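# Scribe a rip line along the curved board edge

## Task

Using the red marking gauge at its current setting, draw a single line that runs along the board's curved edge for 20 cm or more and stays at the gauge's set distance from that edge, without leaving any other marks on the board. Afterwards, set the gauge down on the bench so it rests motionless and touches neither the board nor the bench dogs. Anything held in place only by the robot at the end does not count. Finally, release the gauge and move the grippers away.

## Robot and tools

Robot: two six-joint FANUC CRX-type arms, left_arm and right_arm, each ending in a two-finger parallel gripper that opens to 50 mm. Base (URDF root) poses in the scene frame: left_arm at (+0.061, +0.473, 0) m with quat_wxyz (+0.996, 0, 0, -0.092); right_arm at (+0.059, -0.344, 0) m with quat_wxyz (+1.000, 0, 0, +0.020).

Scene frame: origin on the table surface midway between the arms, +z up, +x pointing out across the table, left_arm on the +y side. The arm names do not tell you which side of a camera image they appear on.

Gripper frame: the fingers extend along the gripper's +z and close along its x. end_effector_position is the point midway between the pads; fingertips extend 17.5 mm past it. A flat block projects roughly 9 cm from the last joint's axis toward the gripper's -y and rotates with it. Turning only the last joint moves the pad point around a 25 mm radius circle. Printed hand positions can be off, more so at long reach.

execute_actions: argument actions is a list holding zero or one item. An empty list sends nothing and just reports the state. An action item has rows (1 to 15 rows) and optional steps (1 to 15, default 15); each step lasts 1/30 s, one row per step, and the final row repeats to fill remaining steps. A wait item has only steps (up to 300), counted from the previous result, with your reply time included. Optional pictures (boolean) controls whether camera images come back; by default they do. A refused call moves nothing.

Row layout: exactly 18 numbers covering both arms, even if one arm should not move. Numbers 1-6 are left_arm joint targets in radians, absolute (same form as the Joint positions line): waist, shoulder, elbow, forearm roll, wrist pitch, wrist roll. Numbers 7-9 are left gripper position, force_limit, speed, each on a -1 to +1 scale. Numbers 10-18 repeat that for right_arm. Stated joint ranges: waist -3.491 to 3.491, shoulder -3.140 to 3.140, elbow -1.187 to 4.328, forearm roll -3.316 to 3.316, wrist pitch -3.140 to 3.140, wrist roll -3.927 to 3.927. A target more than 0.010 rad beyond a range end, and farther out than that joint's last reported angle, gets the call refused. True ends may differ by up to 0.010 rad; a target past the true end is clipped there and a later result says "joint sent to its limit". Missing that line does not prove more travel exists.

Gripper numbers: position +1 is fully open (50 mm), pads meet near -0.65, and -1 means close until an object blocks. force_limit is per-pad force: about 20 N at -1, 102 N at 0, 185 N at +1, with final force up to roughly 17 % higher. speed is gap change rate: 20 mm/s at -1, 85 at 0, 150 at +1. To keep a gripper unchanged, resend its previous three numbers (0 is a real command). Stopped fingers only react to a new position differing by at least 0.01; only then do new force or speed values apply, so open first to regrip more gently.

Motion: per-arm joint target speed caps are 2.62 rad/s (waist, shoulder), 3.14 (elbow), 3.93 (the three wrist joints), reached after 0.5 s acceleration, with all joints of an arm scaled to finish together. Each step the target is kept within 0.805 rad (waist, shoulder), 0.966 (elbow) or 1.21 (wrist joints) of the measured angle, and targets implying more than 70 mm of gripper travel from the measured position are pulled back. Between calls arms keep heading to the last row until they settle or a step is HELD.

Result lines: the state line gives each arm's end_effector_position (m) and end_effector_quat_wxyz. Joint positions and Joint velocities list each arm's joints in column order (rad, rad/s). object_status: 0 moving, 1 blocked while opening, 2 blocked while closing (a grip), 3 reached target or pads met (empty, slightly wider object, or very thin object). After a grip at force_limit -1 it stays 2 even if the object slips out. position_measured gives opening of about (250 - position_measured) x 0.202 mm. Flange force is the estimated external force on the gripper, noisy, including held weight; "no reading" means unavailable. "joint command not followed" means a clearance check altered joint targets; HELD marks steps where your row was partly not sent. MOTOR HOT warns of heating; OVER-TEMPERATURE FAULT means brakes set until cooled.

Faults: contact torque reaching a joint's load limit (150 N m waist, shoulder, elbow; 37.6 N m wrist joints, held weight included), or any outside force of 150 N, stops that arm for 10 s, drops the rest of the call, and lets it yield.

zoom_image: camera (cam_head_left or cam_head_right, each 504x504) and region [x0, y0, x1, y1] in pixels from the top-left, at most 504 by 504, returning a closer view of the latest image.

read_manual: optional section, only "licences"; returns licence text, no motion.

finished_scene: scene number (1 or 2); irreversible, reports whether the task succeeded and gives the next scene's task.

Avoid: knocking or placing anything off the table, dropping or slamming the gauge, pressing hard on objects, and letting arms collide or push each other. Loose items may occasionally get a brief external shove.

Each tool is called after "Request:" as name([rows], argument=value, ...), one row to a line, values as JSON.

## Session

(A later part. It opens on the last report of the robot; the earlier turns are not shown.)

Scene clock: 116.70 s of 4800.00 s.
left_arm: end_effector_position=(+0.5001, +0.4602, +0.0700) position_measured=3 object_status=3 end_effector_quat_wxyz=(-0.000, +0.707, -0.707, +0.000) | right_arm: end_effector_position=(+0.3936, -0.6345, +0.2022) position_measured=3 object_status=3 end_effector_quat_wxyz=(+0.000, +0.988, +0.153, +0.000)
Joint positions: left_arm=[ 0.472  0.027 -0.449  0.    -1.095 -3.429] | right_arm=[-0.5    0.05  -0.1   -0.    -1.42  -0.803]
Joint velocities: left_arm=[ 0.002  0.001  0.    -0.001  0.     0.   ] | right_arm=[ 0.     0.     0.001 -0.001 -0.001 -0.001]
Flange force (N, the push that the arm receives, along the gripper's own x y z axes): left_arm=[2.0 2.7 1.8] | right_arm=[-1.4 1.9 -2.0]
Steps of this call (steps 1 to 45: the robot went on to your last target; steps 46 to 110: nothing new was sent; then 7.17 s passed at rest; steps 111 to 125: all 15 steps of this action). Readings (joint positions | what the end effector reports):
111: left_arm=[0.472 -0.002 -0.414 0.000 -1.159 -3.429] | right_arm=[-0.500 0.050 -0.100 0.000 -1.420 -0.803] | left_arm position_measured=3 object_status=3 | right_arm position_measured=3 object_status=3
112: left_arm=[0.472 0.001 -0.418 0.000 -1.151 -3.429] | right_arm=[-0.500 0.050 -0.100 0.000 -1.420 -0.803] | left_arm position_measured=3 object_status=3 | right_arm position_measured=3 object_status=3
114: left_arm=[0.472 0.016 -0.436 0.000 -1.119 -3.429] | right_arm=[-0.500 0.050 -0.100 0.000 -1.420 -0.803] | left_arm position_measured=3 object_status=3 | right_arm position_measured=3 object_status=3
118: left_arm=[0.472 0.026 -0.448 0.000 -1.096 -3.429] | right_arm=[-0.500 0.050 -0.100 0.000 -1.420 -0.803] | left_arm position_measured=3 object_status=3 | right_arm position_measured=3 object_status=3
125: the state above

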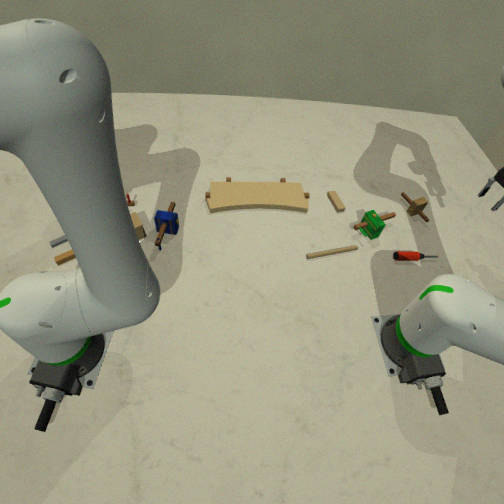

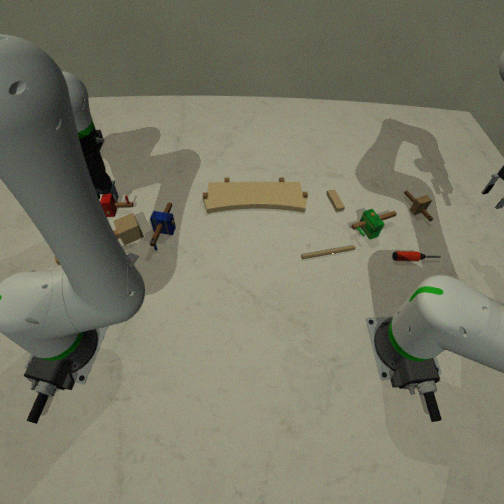

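Request:
execute_actions([
  {"rows":[[0.4758,0.0269,-0.475,0,-1.0689,-3.433,1,0,0,-0.5,0.05,-0.1,0,-1.42,-0.803,1,0,0]]},
])

Request:
zoom_image(camera="cam_head_right", region=[80,160,150,230])

Request:
execute_actions([
  {"rows":[[0.4758,0.0269,-0.475,0,-1.0689,-3.433,-1,0,-0.4,-0.5,0.05,-0.1,0,-1.42,-0.803,1,0,0]]},
], pictures=false)

Request:
execute_actions([
  {"steps":15},
])

Request:
zoom_image(camera="cam_head_right", region=[80,160,150,230])

Scene clock: 130.83 s of 4800.00 s.
left_arm: end_effector_position=(+0.4950, +0.4603, +0.0599) position_measured=3 object_status=3 end_effector_quat_wxyz=(+0.000, +0.707, -0.707, -0.000) | right_arm: end_effector_position=(+0.3936, -0.6345, +0.2022) position_measured=3 object_status=3 end_effector_quat_wxyz=(+0.000, +0.988, +0.153, +0.000)
Joint positions: left_arm=[ 0.476  0.027 -0.475 -0.    -1.069 -3.433] | right_arm=[-0.5    0.05  -0.1    0.    -1.42  -0.803]
Joint velocities: left_arm=[-0.     0.002 -0.001  0.001  0.    -0.   ] | right_arm=[-0.     0.    -0.    -0.    -0.     0.001]
Flange force (N, the push that the arm receives, along the gripper's own x y z axes): left_arm=[0.5 4.1 0.6] | right_arm=[-0.3 4.1 -2.9]
Steps of this call (steps 1 to 15: the robot went on to your last target; steps 16 to 90: nothing new was sent; then 10.63 s passed at rest; steps 91 to 105: all 15 steps of this action). Readings (joint positions | what the end effector reports):
91: left_arm=[0.472 0.027 -0.449 -0.000 -1.095 -3.429] | right_arm=[-0.500 0.050 -0.100 0.000 -1.420 -0.803] | left_arm position_measured=3 object_status=3 | right_arm position_measured=3 object_status=3
92: left_arm=[0.473 0.027 -0.455 -0.000 -1.089 -3.429] | right_arm=[-0.500 0.050 -0.100 0.000 -1.420 -0.803] | left_arm position_measured=3 object_status=3 | right_arm position_measured=3 object_status=3
94: left_arm=[0.475 0.027 -0.470 -0.000 -1.075 -3.432] | right_arm=[-0.500 0.050 -0.100 0.000 -1.420 -0.803] | left_arm position_measured=3 object_status=3 | right_arm position_measured=3 object_status=3
98: left_arm=[0.476 0.027 -0.475 -0.000 -1.069 -3.433] | right_arm=[-0.500 0.050 -0.100 0.000 -1.420 -0.803] | left_arm position_measured=3 object_status=3 | right_arm position_measured=3 object_status=3
105: the state above

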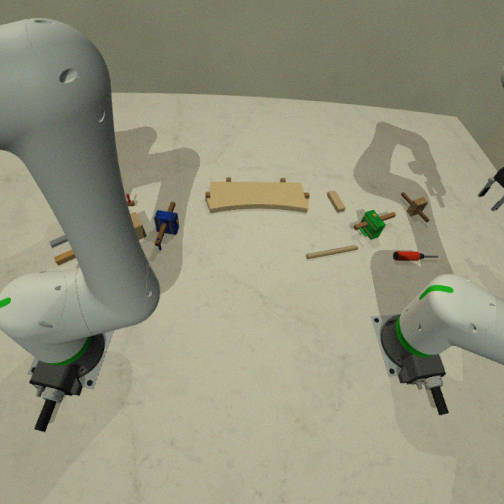

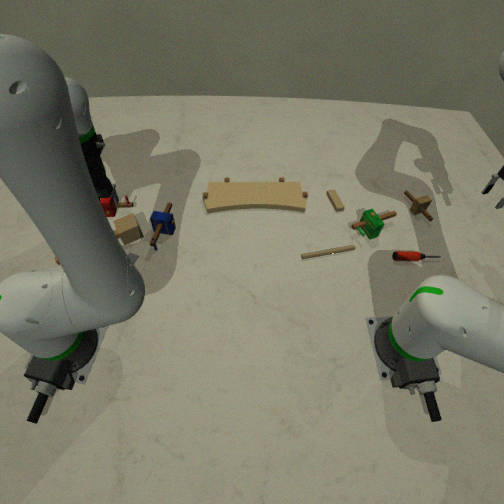

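Region (80, 160, 150, 230) of cam_head_right's 504x504 image, scaled by 7.200, with more detail than that image has.

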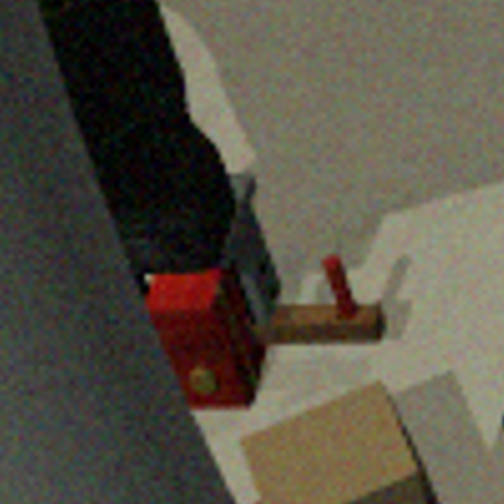

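Scene clock: 131.33 s of 4800.00 s.
left_arm: end_effector_position=(+0.4950, +0.4603, +0.0599) position_measured=104 object_status=0 end_effector_quat_wxyz=(+0.000, +0.707, -0.707, -0.000) | right_arm: end_effector_position=(+0.3936, -0.6345, +0.2022) position_measured=3 object_status=3 end_effector_quat_wxyz=(+0.000, +0.988, +0.153, +0.000)
Joint positions: left_arm=[ 0.476  0.027 -0.475 -0.    -1.069 -3.433] | right_arm=[-0.5    0.05  -0.1    0.    -1.42  -0.803]
Joint velocities: left_arm=[-0.001  0.001  0.    -0.     0.     0.002] | right_arm=[ 0.     0.     0.     0.     0.001 -0.001]
Flange force (N, the push that the arm receives, along the gripper's own x y z axes): left_arm=[2.8 3.6 1.0] | right_arm=[-0.1 3.9 -2.4]
Steps of this call (steps 1 to 15: all 15 steps of this action). Readings (joint positions | what the end effector reports):
1: left_arm=[0.476 0.027 -0.475 -0.000 -1.069 -3.433] | right_arm=[-0.500 0.050 -0.100 0.000 -1.420 -0.803] | left_arm position_measured=10 object_status=0 | right_arm position_measured=3 object_status=3
2: left_arm=[0.476 0.027 -0.475 -0.000 -1.069 -3.433] | right_arm=[-0.500 0.050 -0.100 0.000 -1.420 -0.803] | left_arm position_measured=20 object_status=0 | right_arm position_measured=3 object_status=3
4: left_arm=[0.476 0.027 -0.475 -0.000 -1.069 -3.433] | right_arm=[-0.500 0.050 -0.100 -0.000 -1.420 -0.803] | left_arm position_measured=39 object_status=0 | right_arm position_measured=3 object_status=3
8: left_arm=[0.476 0.027 -0.475 -0.000 -1.069 -3.433] | right_arm=[-0.500 0.050 -0.100 0.000 -1.420 -0.803] | left_arm position_measured=78 object_status=0 | right_arm position_measured=3 object_status=3
15: the state above

Scene clock: 131.83 s of 4800.00 s.
left_arm: end_effector_position=(+0.4950, +0.4602, +0.0600) position_measured=104 object_status=2 end_effector_quat_wxyz=(+0.000, +0.707, -0.707, -0.000) | right_arm: end_effector_position=(+0.3936, -0.6345, +0.2022) position_measured=3 object_status=3 end_effector_quat_wxyz=(+0.000, +0.988, +0.153, +0.000)
Joint positions: left_arm=[ 0.476  0.027 -0.475 -0.    -1.069 -3.433] | right_arm=[-0.5    0.05  -0.1    0.    -1.42  -0.803]
Joint velocities: left_arm=[ 0.    -0.001  0.    -0.     0.     0.001] | right_arm=[ 0.     0.001 -0.001 -0.001 -0.002 -0.001]
Flange force (N, the push that the arm receives, along the gripper's own x y z axes): left_arm=[1.3 1.0 -0.5] | right_arm=[-0.4 3.9 -2.7]
Steps of this call (steps 1 to 15: the robot went on to your last target). Readings (joint positions | what the end effector reports):
1: left_arm=[0.476 0.027 -0.475 -0.000 -1.069 -3.433] | right_arm=[-0.500 0.050 -0.100 0.000 -1.420 -0.803] | left_arm position_measured=104 object_status=0 | right_arm position_measured=3 object_status=3
2: left_arm=[0.476 0.027 -0.475 -0.000 -1.069 -3.433] | right_arm=[-0.500 0.050 -0.100 0.000 -1.420 -0.803] | left_arm position_measured=104 object_status=2 | right_arm position_measured=3 object_status=3
4: left_arm=[0.476 0.027 -0.475 -0.000 -1.069 -3.433] | right_arm=[-0.500 0.050 -0.100 0.000 -1.420 -0.803] | left_arm position_measured=104 object_status=2 | right_arm position_measured=3 object_status=3
8: left_arm=[0.476 0.027 -0.475 -0.000 -1.069 -3.433] | right_arm=[-0.500 0.050 -0.100 0.000 -1.420 -0.803] | left_arm position_measured=104 object_status=2 | right_arm position_measured=3 object_status=3
15: the state above
All arms were judged still, so your last target was given up. Only a new action makes them travel on or press farther. Fingers that are still opening or closing keep moving.

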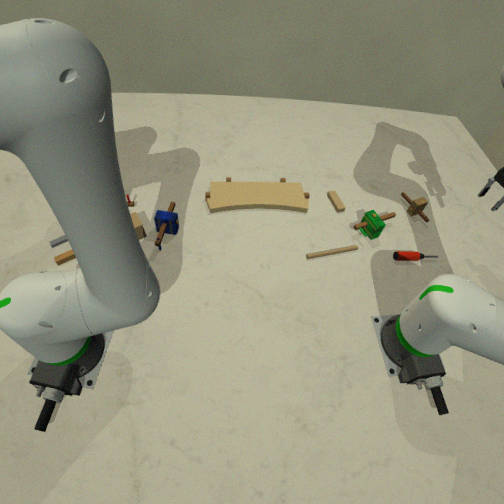

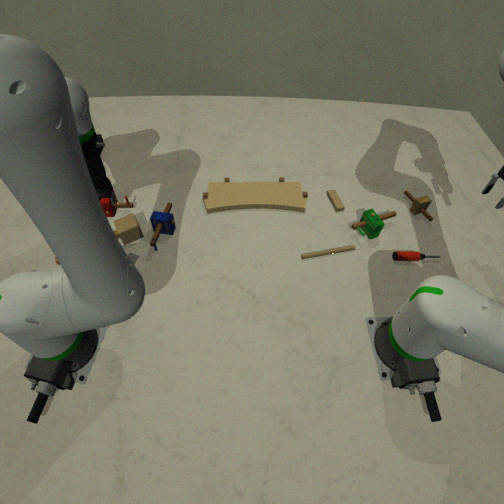

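Region (80, 160, 150, 230) of cam_head_right's 504x504 image, scaled by 7.200, with more detail than that image has.

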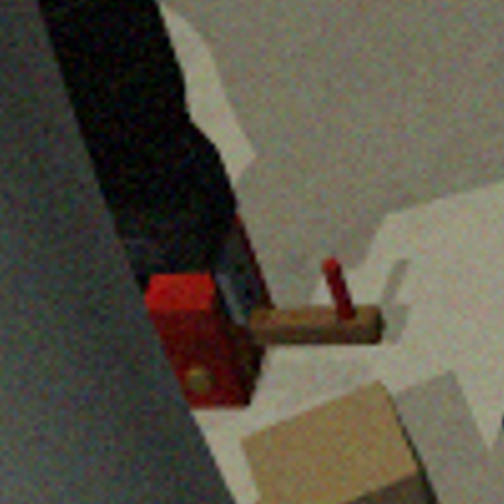

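Request:
execute_actions([
  {"rows":[[0.4758,-0.076,-0.3009,0,-1.346,-3.433,-1,0,-0.4,-0.5,0.05,-0.1,0,-1.42,-0.803,1,0,0]]},
], pictures=false)

Request:
execute_actions([
  {"rows":[[-0.49,0.276,0.054,0,-1.349,-2.468,-1,0,-0.4,-0.5,0.05,-0.1,0,-1.42,-0.803,1,0,0]]},
], pictures=false)

Request:
execute_actions([
  {"steps":35},
])

Request:
zoom_image(camera="cam_head_right", region=[200,160,320,250])

Scene clock: 144.77 s of 4800.00 s.
left_arm: end_effector_position=(+0.4950, +0.4602, +0.1696) position_measured=104 object_status=2 end_effector_quat_wxyz=(+0.000, +0.707, -0.707, -0.000) | right_arm: end_effector_position=(+0.3936, -0.6345, +0.2022) position_measured=3 object_status=3 end_effector_quat_wxyz=(+0.000, +0.988, +0.153, +0.000)
Joint positions: left_arm=[ 0.476 -0.076 -0.301  0.    -1.346 -3.433] | right_arm=[-0.5    0.05  -0.1    0.    -1.42  -0.803]
Joint velocities: left_arm=[ 0.    -0.002  0.006 -0.    -0.009  0.   ] | right_arm=[-0.    -0.    -0.    -0.    -0.    -0.001]
Flange force (N, the push that the arm receives, along the gripper's own x y z axes): left_arm=[1.3 6.8 4.0] | right_arm=[0.3 5.1 -3.3]
Steps of this call (steps 1 to 90: nothing new was sent; then 9.43 s passed at rest; steps 91 to 105: all 15 steps of this action). Readings (joint positions | what the end effector reports):
91: left_arm=[0.476 0.027 -0.475 0.000 -1.069 -3.433] | right_arm=[-0.500 0.050 -0.100 0.000 -1.420 -0.803] | left_arm position_measured=104 object_status=2 | right_arm position_measured=3 object_status=3
92: left_arm=[0.476 0.024 -0.471 0.000 -1.077 -3.433] | right_arm=[-0.500 0.050 -0.100 0.000 -1.420 -0.803] | left_arm position_measured=104 object_status=2 | right_arm position_measured=3 object_status=3
94: left_arm=[0.476 0.009 -0.445 0.000 -1.117 -3.433] | right_arm=[-0.500 0.050 -0.100 -0.000 -1.420 -0.803] | left_arm position_measured=104 object_status=2 | right_arm position_measured=3 object_status=3
98: left_arm=[0.476 -0.044 -0.356 0.000 -1.258 -3.433] | right_arm=[-0.500 0.050 -0.100 0.000 -1.420 -0.803] | left_arm position_measured=104 object_status=2 | right_arm position_measured=3 object_status=3
105: the state above

Scene clock: 145.27 s of 4800.00 s.
left_arm: end_effector_position=(+0.5212, +0.3171, +0.1706) position_measured=104 object_status=2 end_effector_quat_wxyz=(+0.000, +0.714, -0.700, -0.000) | right_arm: end_effector_position=(+0.3936, -0.6345, +0.2022) position_measured=3 object_status=3 end_effector_quat_wxyz=(+0.000, +0.988, +0.153, +0.000)
Joint positions: left_arm=[ 0.124  0.061 -0.164  0.    -1.347 -3.06 ] | right_arm=[-0.5    0.05  -0.1    0.    -1.42  -0.803]
Joint velocities: left_arm=[-0.848  0.3    0.301  0.    -0.003  0.815] | right_arm=[-0.     0.     0.001 -0.    -0.    -0.   ]
Flange force (N, the push that the arm receives, along the gripper's own x y z axes): left_arm=[-3.1 1.3 1.0] | right_arm=[-0.6 2.3 -3.2]
Steps of this call (steps 1 to 15: all 15 steps of this action). Readings (joint positions | what the end effector reports):
1: left_arm=[0.475 -0.076 -0.301 0.000 -1.346 -3.433] | right_arm=[-0.500 0.050 -0.100 0.000 -1.420 -0.803] | left_arm position_measured=104 object_status=2 | right_arm position_measured=3 object_status=3
2: left_arm=[0.471 -0.074 -0.299 0.000 -1.346 -3.427] | right_arm=[-0.500 0.050 -0.100 0.000 -1.420 -0.803] | left_arm position_measured=104 object_status=2 | right_arm position_measured=3 object_status=3
4: left_arm=[0.444 -0.061 -0.287 0.000 -1.346 -3.395] | right_arm=[-0.500 0.050 -0.100 0.000 -1.420 -0.803] | left_arm position_measured=104 object_status=2 | right_arm position_measured=3 object_status=3
8: left_arm=[0.330 -0.013 -0.238 0.000 -1.346 -3.264] | right_arm=[-0.500 0.050 -0.100 0.000 -1.420 -0.803] | left_arm position_measured=104 object_status=2 | right_arm position_measured=3 object_status=3
15: the state above

Scene clock: 146.43 s of 4800.00 s.
left_arm: end_effector_position=(+0.4198, +0.0401, +0.1568) position_measured=104 object_status=2 end_effector_quat_wxyz=(-0.000, +0.707, -0.707, -0.000) | right_arm: end_effector_position=(+0.3936, -0.6345, +0.2022) position_measured=3 object_status=3 end_effector_quat_wxyz=(+0.000, +0.988, +0.153, +0.000)
Joint positions: left_arm=[-0.49   0.276  0.054 -0.    -1.349 -2.468] | right_arm=[-0.5    0.05  -0.1    0.    -1.42  -0.803]
Joint velocities: left_arm=[ 0.001 -0.001  0.001  0.001  0.     0.   ] | right_arm=[ 0.    -0.    -0.    -0.     0.002  0.001]
Flange force (N, the push that the arm receives, along the gripper's own x y z axes): left_arm=[-1.7 3.5 2.9] | right_arm=[0.2 4.5 -3.2]
Steps of this call (steps 1 to 35: the robot went on to your last target). Readings (joint positions | what the end effector reports):
1: left_arm=[0.095 0.071 -0.153 0.000 -1.347 -3.032] | right_arm=[-0.500 0.050 -0.100 0.000 -1.420 -0.803] | left_arm position_measured=104 object_status=2 | right_arm position_measured=3 object_status=3
2: left_arm=[0.067 0.081 -0.143 0.000 -1.347 -3.005] | right_arm=[-0.500 0.050 -0.100 0.000 -1.420 -0.803] | left_arm position_measured=104 object_status=2 | right_arm position_measured=3 object_status=3
4: left_arm=[0.010 0.101 -0.123 0.000 -1.347 -2.951] | right_arm=[-0.500 0.050 -0.100 0.000 -1.420 -0.803] | left_arm position_measured=104 object_status=2 | right_arm position_measured=3 object_status=3
8: left_arm=[-0.100 0.139 -0.084 0.000 -1.348 -2.844] | right_arm=[-0.500 0.050 -0.100 0.000 -1.420 -0.803] | left_arm position_measured=104 object_status=2 | right_arm position_measured=3 object_status=3
35: the state above

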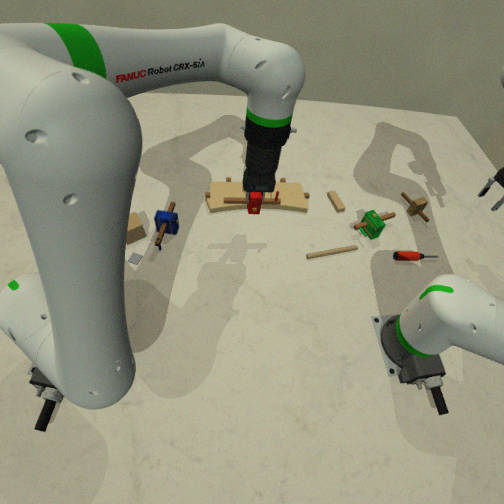

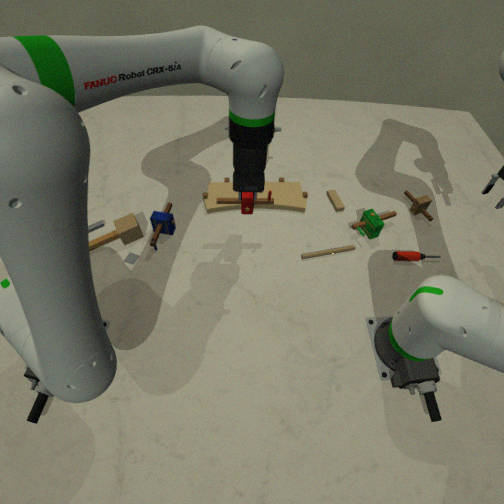

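Region (200, 160, 320, 250) of cam_head_right's 504x504 image, scaled by 4.200, with more detail than that image has; it fills the top 378 rows of this view, and the rest is white.

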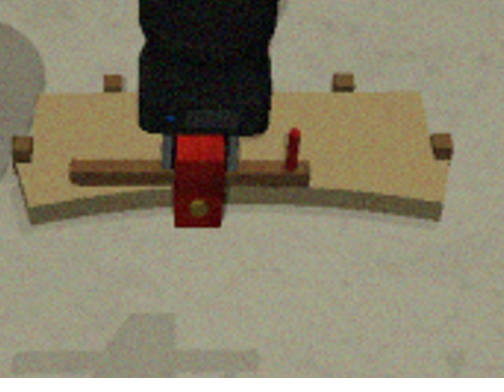

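Request:
execute_actions([
  {"rows":[[-0.3,0.276,0.054,0,-2.2,-3.0,-1,0,-0.4,-0.5,0.05,-0.1,0,-1.42,-0.803,1,0,0]]},
], pictures=false)

Request:
execute_actions([
  {"steps":25},
])

Request:
zoom_image(camera="cam_head_right", region=[100,170,260,290])

Scene clock: 157.87 s of 4800.00 s.
left_arm: end_effector_position=(+0.3291, +0.1613, +0.1864) position_measured=104 object_status=2 end_effector_quat_wxyz=(+0.080, +0.612, -0.751, -0.237) | right_arm: end_effector_position=(+0.3936, -0.6345, +0.2022) position_measured=3 object_status=3 end_effector_quat_wxyz=(+0.000, +0.988, +0.153, +0.000)
Joint positions: left_arm=[-0.377  0.276  0.054  0.    -1.854 -2.783] | right_arm=[-0.5    0.05  -0.1    0.    -1.42  -0.803]
Joint velocities: left_arm=[ 0.277 -0.001 -0.001  0.    -1.233 -0.774] | right_arm=[ 0.     0.    -0.001  0.001  0.001  0.   ]
Flange force (N, the push that the arm receives, along the gripper's own x y z axes): left_arm=[1.1 3.3 6.4] | right_arm=[0.1 3.7 -2.3]
Steps of this call (steps 1 to 15: the robot went on to your last target; steps 16 to 90: nothing new was sent; then 7.93 s passed at rest; steps 91 to 105: all 15 steps of this action). Readings (joint positions | what the end effector reports):
91: left_arm=[-0.490 0.276 0.054 0.000 -1.350 -2.468] | right_arm=[-0.500 0.050 -0.100 -0.000 -1.420 -0.803] | left_arm position_measured=104 object_status=2 | right_arm position_measured=3 object_status=3
92: left_arm=[-0.489 0.276 0.054 0.000 -1.357 -2.472] | right_arm=[-0.500 0.050 -0.100 0.000 -1.420 -0.803] | left_arm position_measured=104 object_status=2 | right_arm position_measured=3 object_status=3
94: left_arm=[-0.480 0.276 0.054 0.000 -1.397 -2.498] | right_arm=[-0.500 0.050 -0.100 -0.000 -1.420 -0.803] | left_arm position_measured=104 object_status=2 | right_arm position_measured=3 object_status=3
98: left_arm=[-0.443 0.276 0.054 0.000 -1.559 -2.599] | right_arm=[-0.500 0.050 -0.100 0.000 -1.420 -0.803] | left_arm position_measured=104 object_status=2 | right_arm position_measured=3 object_status=3
105: the state above

Scene clock: 158.70 s of 4800.00 s.
left_arm: end_effector_position=(+0.2684, +0.2212, +0.2500) position_measured=104 object_status=2 end_effector_quat_wxyz=(-0.188, -0.525, +0.744, +0.368) | right_arm: end_effector_position=(+0.3936, -0.6345, +0.2022) position_measured=3 object_status=3 end_effector_quat_wxyz=(+0.000, +0.988, +0.153, +0.000)
Joint positions: left_arm=[-0.3    0.276  0.054  0.    -2.2   -3.   ] | right_arm=[-0.5    0.05  -0.1    0.    -1.42  -0.803]
Joint velocities: left_arm=[ 0.001 -0.    -0.001 -0.002 -0.     0.   ] | right_arm=[-0.    -0.     0.001 -0.    -0.    -0.   ]
Flange force (N, the push that the arm receives, along the gripper's own x y z axes): left_arm=[1.4 0.3 4.9] | right_arm=[0.6 5.0 -3.8]
Steps of this call (steps 1 to 25: the robot went on to your last target). Readings (joint positions | what the end effector reports):
1: left_arm=[-0.368 0.276 0.054 0.000 -1.896 -2.810] | right_arm=[-0.500 0.050 -0.100 0.000 -1.420 -0.803] | left_arm position_measured=104 object_status=2 | right_arm position_measured=3 object_status=3
2: left_arm=[-0.359 0.276 0.054 0.000 -1.938 -2.836] | right_arm=[-0.500 0.050 -0.100 0.000 -1.420 -0.803] | left_arm position_measured=104 object_status=2 | right_arm position_measured=3 object_status=3
4: left_arm=[-0.340 0.276 0.054 0.000 -2.022 -2.888] | right_arm=[-0.500 0.050 -0.100 0.000 -1.420 -0.803] | left_arm position_measured=104 object_status=2 | right_arm position_measured=3 object_status=3
8: left_arm=[-0.309 0.276 0.054 0.000 -2.161 -2.976] | right_arm=[-0.500 0.050 -0.100 0.000 -1.420 -0.803] | left_arm position_measured=104 object_status=2 | right_arm position_measured=3 object_status=3
25: the state above

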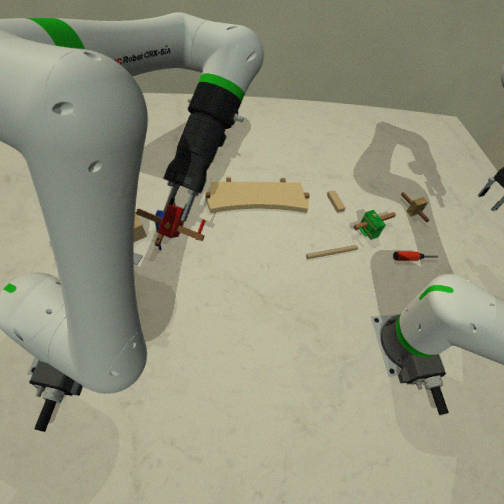

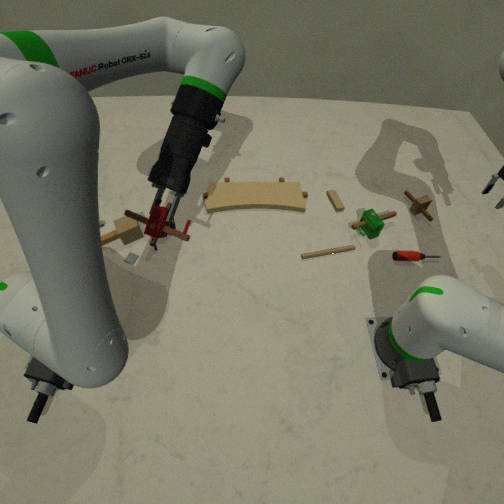

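Region (100, 170, 260, 290) of cam_head_right's 504x504 image, scaled by 3.150, with more detail than that image has; it fills the top 378 rows of this view, and the rest is white.

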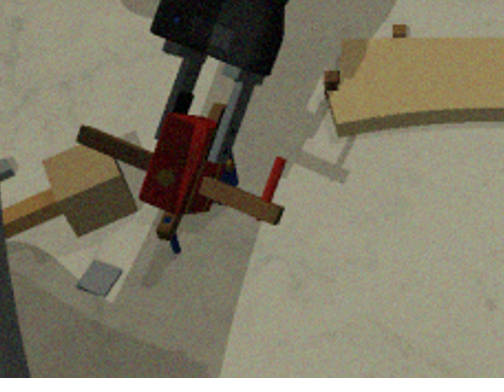

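Request:
execute_actions([
  {"rows":[[-0.49,0.35,0.15,0,-1.37,-0.918,-1,0,-0.4,-0.5,0.05,-0.1,0,-1.42,-0.803,1,0,0]]},
], pictures=false)

Request:
execute_actions([
  {"steps":30},
], pictures=false)

Request:
execute_actions([
  {"rows":[[-0.478,0.5154,0.1743,0,-1.2297,-0.9085,-1,0,-0.4,-0.5,0.05,-0.1,0,-1.42,-0.803,1,0,0]]},
])

Request:
zoom_image(camera="cam_head_right", region=[200,160,320,250])

Request:
zoom_image(camera="cam_head_left", region=[200,160,320,250])

Scene clock: 193.13 s of 4800.00 s.
left_arm: end_effector_position=(+0.3500, +0.1544, +0.1834) position_measured=104 object_status=2 end_effector_quat_wxyz=(+0.021, +0.767, -0.600, -0.226) | right_arm: end_effector_position=(+0.3936, -0.6345, +0.2022) position_measured=3 object_status=3 end_effector_quat_wxyz=(+0.000, +0.988, +0.153, +0.000)
Joint positions: left_arm=[-0.387  0.31   0.098 -0.    -1.818 -2.327] | right_arm=[-0.5    0.05  -0.1    0.    -1.42  -0.803]
Joint velocities: left_arm=[-0.209  0.079  0.106 -0.     0.909  2.146] | right_arm=[ 0.  0. -0.  0. -0.  0.]
Flange force (N, the push that the arm receives, along the gripper's own x y z axes): left_arm=[-2.6 3.3 6.7] | right_arm=[-0.6 3.7 -2.5]
Steps of this call (steps 1 to 15: the robot went on to your last target; steps 16 to 90: nothing new was sent; then 30.93 s passed at rest; steps 91 to 105: all 15 steps of this action). Readings (joint positions | what the end effector reports):
91: left_arm=[-0.300 0.276 0.054 -0.000 -2.200 -3.000] | right_arm=[-0.500 0.050 -0.100 0.000 -1.420 -0.803] | left_arm position_measured=104 object_status=2 | right_arm position_measured=3 object_status=3
92: left_arm=[-0.301 0.276 0.054 -0.000 -2.195 -2.993] | right_arm=[-0.500 0.050 -0.100 0.000 -1.420 -0.803] | left_arm position_measured=104 object_status=2 | right_arm position_measured=3 object_status=3
94: left_arm=[-0.307 0.279 0.058 -0.000 -2.167 -2.952] | right_arm=[-0.500 0.050 -0.100 0.000 -1.420 -0.803] | left_arm position_measured=104 object_status=2 | right_arm position_measured=3 object_status=3
98: left_arm=[-0.335 0.290 0.072 -0.000 -2.046 -2.770] | right_arm=[-0.500 0.050 -0.100 0.000 -1.420 -0.803] | left_arm position_measured=104 object_status=2 | right_arm position_measured=3 object_status=3
105: the state above

Scene clock: 194.13 s of 4800.00 s.
left_arm: end_effector_position=(+0.4196, +0.0456, +0.1567) position_measured=104 object_status=2 end_effector_quat_wxyz=(+0.000, +1.000, -0.011, +0.000) | right_arm: end_effector_position=(+0.3936, -0.6345, +0.2022) position_measured=3 object_status=3 end_effector_quat_wxyz=(+0.000, +0.988, +0.153, +0.000)
Joint positions: left_arm=[-0.49   0.35   0.15  -0.    -1.37  -0.918] | right_arm=[-0.5    0.05  -0.1    0.    -1.42  -0.803]
Joint velocities: left_arm=[ 0.001 -0.     0.    -0.    -0.    -0.001] | right_arm=[-0.    -0.     0.    -0.     0.001 -0.001]
Flange force (N, the push that the arm receives, along the gripper's own x y z axes): left_arm=[-3.0 -3.1 2.5] | right_arm=[0.1 5.2 -2.8]
Steps of this call (steps 1 to 30: the robot went on to your last target). Readings (joint positions | what the end effector reports):
1: left_arm=[-0.394 0.313 0.102 -0.000 -1.787 -2.253] | right_arm=[-0.500 0.050 -0.100 0.000 -1.420 -0.803] | left_arm position_measured=104 object_status=2 | right_arm position_measured=3 object_status=3
2: left_arm=[-0.401 0.315 0.105 -0.000 -1.757 -2.175] | right_arm=[-0.500 0.050 -0.100 0.000 -1.420 -0.803] | left_arm position_measured=104 object_status=2 | right_arm position_measured=3 object_status=3
4: left_arm=[-0.415 0.321 0.112 -0.000 -1.698 -2.005] | right_arm=[-0.500 0.050 -0.100 0.000 -1.420 -0.803] | left_arm position_measured=104 object_status=2 | right_arm position_measured=3 object_status=3
8: left_arm=[-0.441 0.331 0.125 -0.000 -1.584 -1.633] | right_arm=[-0.500 0.050 -0.100 0.000 -1.420 -0.803] | left_arm position_measured=104 object_status=2 | right_arm position_measured=3 object_status=3
30: the state above

Scene clock: 194.63 s of 4800.00 s.
left_arm: end_effector_position=(+0.4600, +0.0222, +0.0701) position_measured=104 object_status=2 end_effector_quat_wxyz=(+0.000, +1.000, +0.000, +0.000) | right_arm: end_effector_position=(+0.3936, -0.6345, +0.2022) position_measured=3 object_status=3 end_effector_quat_wxyz=(+0.000, +0.988, +0.153, +0.000)
Joint positions: left_arm=[-0.478  0.515  0.174 -0.    -1.23  -0.909] | right_arm=[-0.5    0.05  -0.1    0.    -1.42  -0.803]
Joint velocities: left_arm=[-0.     0.003  0.001 -0.     0.003 -0.001] | right_arm=[-0. -0.  0.  0. -0.  0.]
Flange force (N, the push that the arm receives, along the gripper's own x y z axes): left_arm=[-4.4 -4.2 2.6] | right_arm=[-0.6 4.1 -2.6]
Steps of this call (steps 1 to 15: all 15 steps of this action). Readings (joint positions | what the end effector reports):
1: left_arm=[-0.490 0.351 0.150 -0.000 -1.370 -0.918] | right_arm=[-0.500 0.050 -0.100 0.000 -1.420 -0.803] | left_arm position_measured=104 object_status=2 | right_arm position_measured=3 object_status=3
2: left_arm=[-0.490 0.355 0.151 -0.000 -1.365 -0.918] | right_arm=[-0.500 0.050 -0.100 -0.000 -1.420 -0.803] | left_arm position_measured=104 object_status=2 | right_arm position_measured=3 object_status=3
4: left_arm=[-0.488 0.381 0.155 -0.000 -1.343 -0.916] | right_arm=[-0.500 0.050 -0.100 0.000 -1.420 -0.803] | left_arm position_measured=104 object_status=2 | right_arm position_measured=3 object_status=3
8: left_arm=[-0.481 0.475 0.168 -0.000 -1.265 -0.911] | right_arm=[-0.500 0.050 -0.100 0.000 -1.420 -0.803] | left_arm position_measured=104 object_status=2 | right_arm position_measured=3 object_status=3
15: the state above

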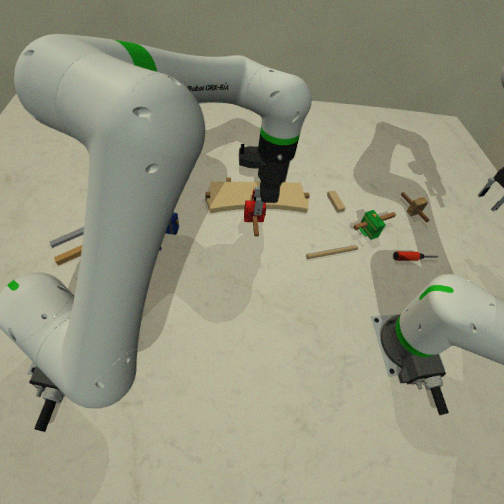

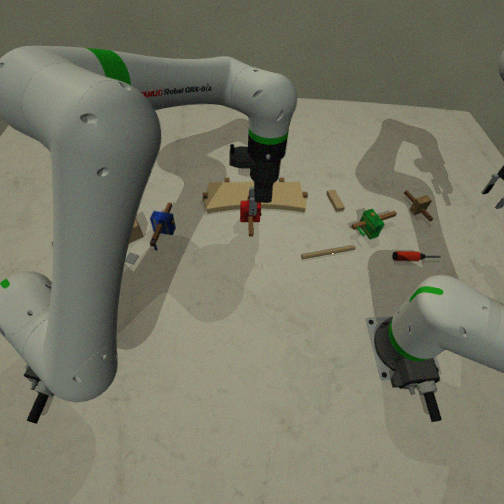

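Region (200, 160, 320, 250) of cam_head_right's 504x504 image, scaled by 4.200, with more detail than that image has; it fills the top 378 rows of this view, and the rest is white.

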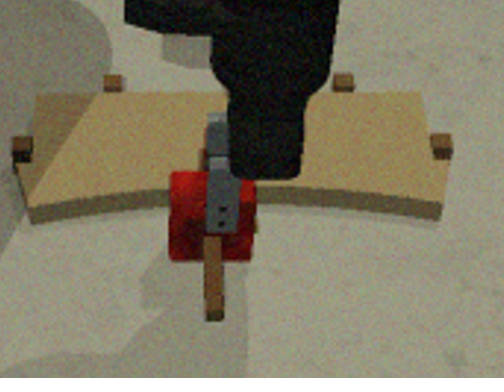

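Region (200, 160, 320, 250) of cam_head_left's 504x504 image, scaled by 4.200, with more detail than that image has; it fills the top 378 rows of this view, and the rest is white.

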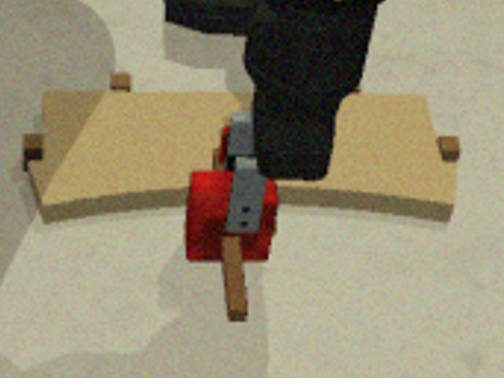

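Request:
execute_actions([
  {"rows":[[-0.4602,0.5437,0.217,0,-1.2441,-0.9263,-1,0,-0.4,-0.5,0.05,-0.1,0,-1.42,-0.803,1,0,0]]},
], pictures=false)

Request:
execute_actions([
  {"rows":[[-0.4572,0.5484,0.2241,0,-1.2465,-0.9293,-1,0,-0.4,-0.5,0.05,-0.1,0,-1.42,-0.803,1,0,0]]},
])

Request:
zoom_image(camera="cam_head_left", region=[225,175,295,235])

Scene clock: 207.83 s of 4800.00 s.
left_arm: end_effector_position=(+0.4780, +0.0222, +0.0699) position_measured=104 object_status=2 end_effector_quat_wxyz=(-0.000, +1.000, +0.000, +0.000) | right_arm: end_effector_position=(+0.3936, -0.6345, +0.2022) position_measured=3 object_status=3 end_effector_quat_wxyz=(+0.000, +0.988, +0.153, +0.000)
Joint positions: left_arm=[-0.46   0.544  0.217 -0.    -1.244 -0.926] | right_arm=[-0.5    0.05  -0.1    0.    -1.42  -0.803]
Joint velocities: left_arm=[ 0.     0.     0.     0.    -0.     0.001] | right_arm=[ 0.001  0.    -0.     0.001  0.    -0.   ]
Flange force (N, the push that the arm receives, along the gripper's own x y z axes): left_arm=[-3.0 -2.0 1.9] | right_arm=[-0.4 4.1 -2.8]
Steps of this call (steps 1 to 15: the robot went on to your last target; steps 16 to 90: nothing new was sent; then 9.70 s passed at rest; steps 91 to 105: all 15 steps of this action). Readings (joint positions | what the end effector reports):
91: left_arm=[-0.478 0.516 0.175 -0.000 -1.230 -0.909] | right_arm=[-0.500 0.050 -0.100 0.000 -1.420 -0.803] | left_arm position_measured=104 object_status=2 | right_arm position_measured=3 object_status=3
92: left_arm=[-0.476 0.520 0.180 -0.000 -1.231 -0.911] | right_arm=[-0.500 0.050 -0.100 0.000 -1.420 -0.803] | left_arm position_measured=104 object_status=2 | right_arm position_measured=3 object_status=3
94: left_arm=[-0.466 0.535 0.203 -0.000 -1.239 -0.920] | right_arm=[-0.500 0.050 -0.100 0.000 -1.420 -0.803] | left_arm position_measured=104 object_status=2 | right_arm position_measured=3 object_status=3
98: left_arm=[-0.460 0.543 0.216 -0.000 -1.244 -0.926] | right_arm=[-0.500 0.050 -0.100 0.000 -1.420 -0.803] | left_arm position_measured=104 object_status=2 | right_arm position_measured=3 object_status=3
105: the state above

Scene clock: 208.33 s of 4800.00 s.
left_arm: end_effector_position=(+0.4811, +0.0223, +0.0699) position_measured=104 object_status=2 end_effector_quat_wxyz=(-0.000, +1.000, +0.000, +0.000) | right_arm: end_effector_position=(+0.3936, -0.6345, +0.2022) position_measured=3 object_status=3 end_effector_quat_wxyz=(+0.000, +0.988, +0.153, +0.000)
Joint positions: left_arm=[-0.457  0.548  0.224 -0.    -1.246 -0.929] | right_arm=[-0.5    0.05  -0.1    0.    -1.42  -0.803]
Joint velocities: left_arm=[0.002 0.001 0.    0.001 0.    0.001] | right_arm=[-0.001  0.     0.    -0.    -0.002  0.001]
Flange force (N, the push that the arm receives, along the gripper's own x y z axes): left_arm=[-2.4 -1.6 1.8] | right_arm=[-0.3 3.4 -2.7]
Steps of this call (steps 1 to 15: all 15 steps of this action). Readings (joint positions | what the end effector reports):
1: left_arm=[-0.460 0.544 0.217 -0.000 -1.244 -0.926] | right_arm=[-0.500 0.050 -0.100 0.000 -1.420 -0.803] | left_arm position_measured=104 object_status=2 | right_arm position_measured=3 object_status=3
2: left_arm=[-0.459 0.546 0.220 -0.000 -1.245 -0.928] | right_arm=[-0.500 0.050 -0.100 0.000 -1.420 -0.803] | left_arm position_measured=104 object_status=2 | right_arm position_measured=3 object_status=3
4: left_arm=[-0.458 0.548 0.223 -0.000 -1.246 -0.929] | right_arm=[-0.500 0.050 -0.100 0.000 -1.420 -0.803] | left_arm position_measured=104 object_status=2 | right_arm position_measured=3 object_status=3
8: left_arm=[-0.457 0.548 0.224 -0.000 -1.246 -0.929] | right_arm=[-0.500 0.050 -0.100 0.000 -1.420 -0.803] | left_arm position_measured=104 object_status=2 | right_arm position_measured=3 object_status=3
15: the state above

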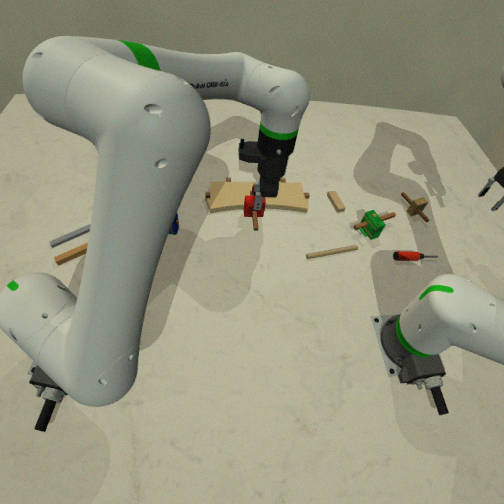

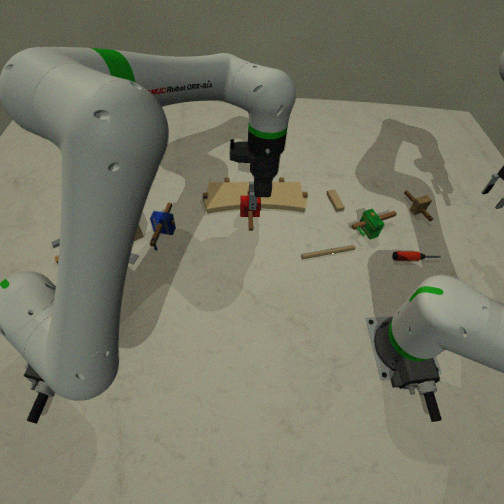

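Region (225, 175, 295, 235) of cam_head_left's 504x504 image, scaled by 7.200, with more detail than that image has; it fills the top 432 rows of this view, and the rest is white.

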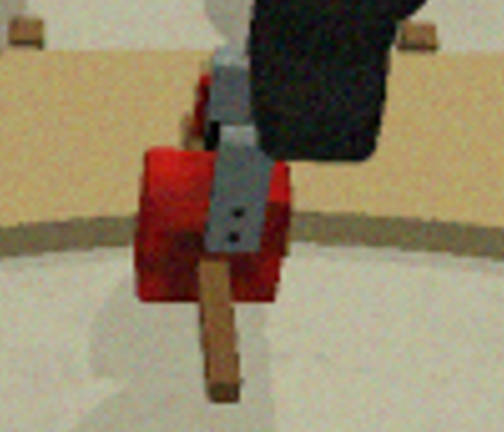

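Request:
execute_actions([
  {"rows":[[-0.4542,0.5532,0.2314,0,-1.249,-0.9323,-1,0,-0.4,-0.5,0.05,-0.1,0,-1.42,-0.803,1,0,0]],"steps":10},
], pictures=false)

Request:
execute_actions([
  {"rows":[[-0.4522,0.5564,0.2363,0,-1.2507,-0.9343,-1,0,-0.4,-0.5,0.05,-0.1,0,-1.42,-0.803,1,0,0]],"steps":10},
], pictures=false)

Scene clock: 217.73 s of 4800.00 s.
left_arm: end_effector_position=(+0.4841, +0.0223, +0.0699) position_measured=104 object_status=2 end_effector_quat_wxyz=(+0.000, +1.000, +0.000, -0.000) | right_arm: end_effector_position=(+0.3936, -0.6345, +0.2022) position_measured=3 object_status=3 end_effector_quat_wxyz=(+0.000, +0.988, +0.153, +0.000)
Joint positions: left_arm=[-0.454  0.553  0.231  0.    -1.249 -0.932] | right_arm=[-0.5    0.05  -0.1    0.    -1.42  -0.803]
Joint velocities: left_arm=[ 0. -0. -0. -0. -0.  0.] | right_arm=[-0.    -0.    -0.    -0.     0.001  0.001]
Flange force (N, the push that the arm receives, along the gripper's own x y z axes): left_arm=[-2.6 -1.2 1.5] | right_arm=[-0.3 3.6 -2.4]
Steps of this call (steps 1 to 15: the robot went on to your last target; steps 16 to 90: nothing new was sent; then 6.07 s passed at rest; steps 91 to 100: all 10 steps of this action). Readings (joint positions | what the end effector reports):
91: left_arm=[-0.457 0.549 0.225 0.000 -1.247 -0.929] | right_arm=[-0.500 0.050 -0.100 0.000 -1.420 -0.803] | left_arm position_measured=104 object_status=2 | right_arm position_measured=3 object_status=3
92: left_arm=[-0.456 0.550 0.227 0.000 -1.248 -0.931] | right_arm=[-0.500 0.050 -0.100 0.000 -1.420 -0.803] | left_arm position_measured=104 object_status=2 | right_arm position_measured=3 object_status=3
94: left_arm=[-0.455 0.552 0.230 0.000 -1.249 -0.932] | right_arm=[-0.500 0.050 -0.100 0.000 -1.420 -0.803] | left_arm position_measured=104 object_status=2 | right_arm position_measured=3 object_status=3
98: left_arm=[-0.454 0.553 0.231 0.000 -1.249 -0.932] | right_arm=[-0.500 0.050 -0.100 0.000 -1.420 -0.803] | left_arm position_measured=104 object_status=2 | right_arm position_measured=3 object_status=3
100: the state above

Scene clock: 218.07 s of 4800.00 s.
left_arm: end_effector_position=(+0.4861, +0.0224, +0.0699) position_measured=104 object_status=2 end_effector_quat_wxyz=(+0.000, +1.000, +0.000, -0.000) | right_arm: end_effector_position=(+0.3936, -0.6345, +0.2022) position_measured=3 object_status=3 end_effector_quat_wxyz=(+0.000, +0.988, +0.153, +0.000)
Joint positions: left_arm=[-0.452  0.556  0.236  0.    -1.251 -0.934] | right_arm=[-0.5    0.05  -0.1    0.    -1.42  -0.803]
Joint velocities: left_arm=[-0.001 -0.001 -0.     0.001 -0.    -0.001] | right_arm=[-0.     0.     0.     0.     0.     0.001]
Flange force (N, the push that the arm receives, along the gripper's own x y z axes): left_arm=[-2.4 -2.1 1.8] | right_arm=[-0.4 4.4 -2.9]
Steps of this call (steps 1 to 10: all 10 steps of this action). Readings (joint positions | what the end effector reports):
1: left_arm=[-0.454 0.553 0.232 0.000 -1.249 -0.932] | right_arm=[-0.500 0.050 -0.100 0.000 -1.420 -0.803] | left_arm position_measured=104 object_status=2 | right_arm position_measured=3 object_status=3
2: left_arm=[-0.453 0.555 0.234 0.000 -1.250 -0.933] | right_arm=[-0.500 0.050 -0.100 0.000 -1.420 -0.803] | left_arm position_measured=104 object_status=2 | right_arm position_measured=3 object_status=3
4: left_arm=[-0.452 0.556 0.236 0.000 -1.250 -0.934] | right_arm=[-0.500 0.050 -0.100 0.000 -1.420 -0.803] | left_arm position_measured=104 object_status=2 | right_arm position_measured=3 object_status=3
8: left_arm=[-0.452 0.556 0.236 0.000 -1.251 -0.934] | right_arm=[-0.500 0.050 -0.100 0.000 -1.420 -0.803] | left_arm position_measured=104 object_status=2 | right_arm position_measured=3 object_status=3
10: the state above

Request:
execute_actions([
  {"rows":[[-0.4502,0.5596,0.2412,0,-1.2524,-0.9363,-1,0,-0.4,-0.5,0.05,-0.1,0,-1.42,-0.803,1,0,0]],"steps":10},
], pictures=false)

Request:
execute_actions([
  {"rows":[[-0.4483,0.5628,0.2461,0,-1.2541,-0.9382,-1,0,-0.4,-0.5,0.05,-0.1,0,-1.42,-0.803,1,0,0]],"steps":10},
], pictures=false)

Scene clock: 225.53 s of 4800.00 s.
left_arm: end_effector_position=(+0.4882, +0.0225, +0.0698) position_measured=104 object_status=2 end_effector_quat_wxyz=(-0.000, +1.000, +0.000, +0.000) | right_arm: end_effector_position=(+0.3936, -0.6345, +0.2022) position_measured=3 object_status=3 end_effector_quat_wxyz=(+0.000, +0.988, +0.153, +0.000)
Joint positions: left_arm=[-0.45   0.56   0.241 -0.    -1.252 -0.936] | right_arm=[-0.5    0.05  -0.1    0.    -1.42  -0.803]
Joint velocities: left_arm=[ 0.001 -0.     0.    -0.    -0.    -0.   ] | right_arm=[ 0.     0.     0.    -0.     0.001  0.   ]
Flange force (N, the push that the arm receives, along the gripper's own x y z axes): left_arm=[-3.4 -2.1 1.8] | right_arm=[0.2 4.2 -3.0]
Steps of this call (steps 1 to 15: the robot went on to your last target; steps 16 to 90: nothing new was sent; then 4.13 s passed at rest; steps 91 to 100: all 10 steps of this action). Readings (joint positions | what the end effector reports):
91: left_arm=[-0.452 0.557 0.237 -0.000 -1.251 -0.934] | right_arm=[-0.500 0.050 -0.100 -0.000 -1.420 -0.803] | left_arm position_measured=104 object_status=2 | right_arm position_measured=3 object_status=3
92: left_arm=[-0.451 0.558 0.238 -0.000 -1.251 -0.935] | right_arm=[-0.500 0.050 -0.100 0.000 -1.420 -0.803] | left_arm position_measured=104 object_status=2 | right_arm position_measured=3 object_status=3
94: left_arm=[-0.450 0.559 0.240 -0.000 -1.252 -0.936] | right_arm=[-0.500 0.050 -0.100 0.000 -1.420 -0.803] | left_arm position_measured=104 object_status=2 | right_arm position_measured=3 object_status=3
98: left_arm=[-0.450 0.560 0.241 -0.000 -1.252 -0.936] | right_arm=[-0.500 0.050 -0.100 0.000 -1.420 -0.803] | left_arm position_measured=104 object_status=2 | right_arm position_measured=3 object_status=3
100: the state above

Scene clock: 225.87 s of 4800.00 s.
left_arm: end_effector_position=(+0.4901, +0.0225, +0.0698) position_measured=104 object_status=2 end_effector_quat_wxyz=(-0.000, +1.000, +0.000, +0.000) | right_arm: end_effector_position=(+0.3936, -0.6345, +0.2022) position_measured=3 object_status=3 end_effector_quat_wxyz=(+0.000, +0.988, +0.153, +0.000)
Joint positions: left_arm=[-0.448  0.563  0.246 -0.    -1.254 -0.938] | right_arm=[-0.5    0.05  -0.1    0.    -1.42  -0.803]
Joint velocities: left_arm=[ 0.001  0.001  0.    -0.001 -0.    -0.001] | right_arm=[-0.    -0.     0.001 -0.    -0.    -0.001]
Flange force (N, the push that the arm receives, along the gripper's own x y z axes): left_arm=[-2.9 -2.8 2.2] | right_arm=[0.1 4.3 -2.7]
Steps of this call (steps 1 to 10: all 10 steps of this action). Readings (joint positions | what the end effector reports):
1: left_arm=[-0.450 0.560 0.242 -0.000 -1.253 -0.936] | right_arm=[-0.500 0.050 -0.100 0.000 -1.420 -0.803] | left_arm position_measured=104 object_status=2 | right_arm position_measured=3 object_status=3
2: left_arm=[-0.449 0.561 0.243 -0.000 -1.253 -0.937] | right_arm=[-0.500 0.050 -0.100 0.000 -1.420 -0.803] | left_arm position_measured=104 object_status=2 | right_arm position_measured=3 object_status=3
4: left_arm=[-0.449 0.562 0.245 -0.000 -1.254 -0.938] | right_arm=[-0.500 0.050 -0.100 0.000 -1.420 -0.803] | left_arm position_measured=104 object_status=2 | right_arm position_measured=3 object_status=3
8: left_arm=[-0.448 0.563 0.246 -0.000 -1.254 -0.938] | right_arm=[-0.500 0.050 -0.100 0.000 -1.420 -0.803] | left_arm position_measured=104 object_status=2 | right_arm position_measured=3 object_status=3
10: the state above


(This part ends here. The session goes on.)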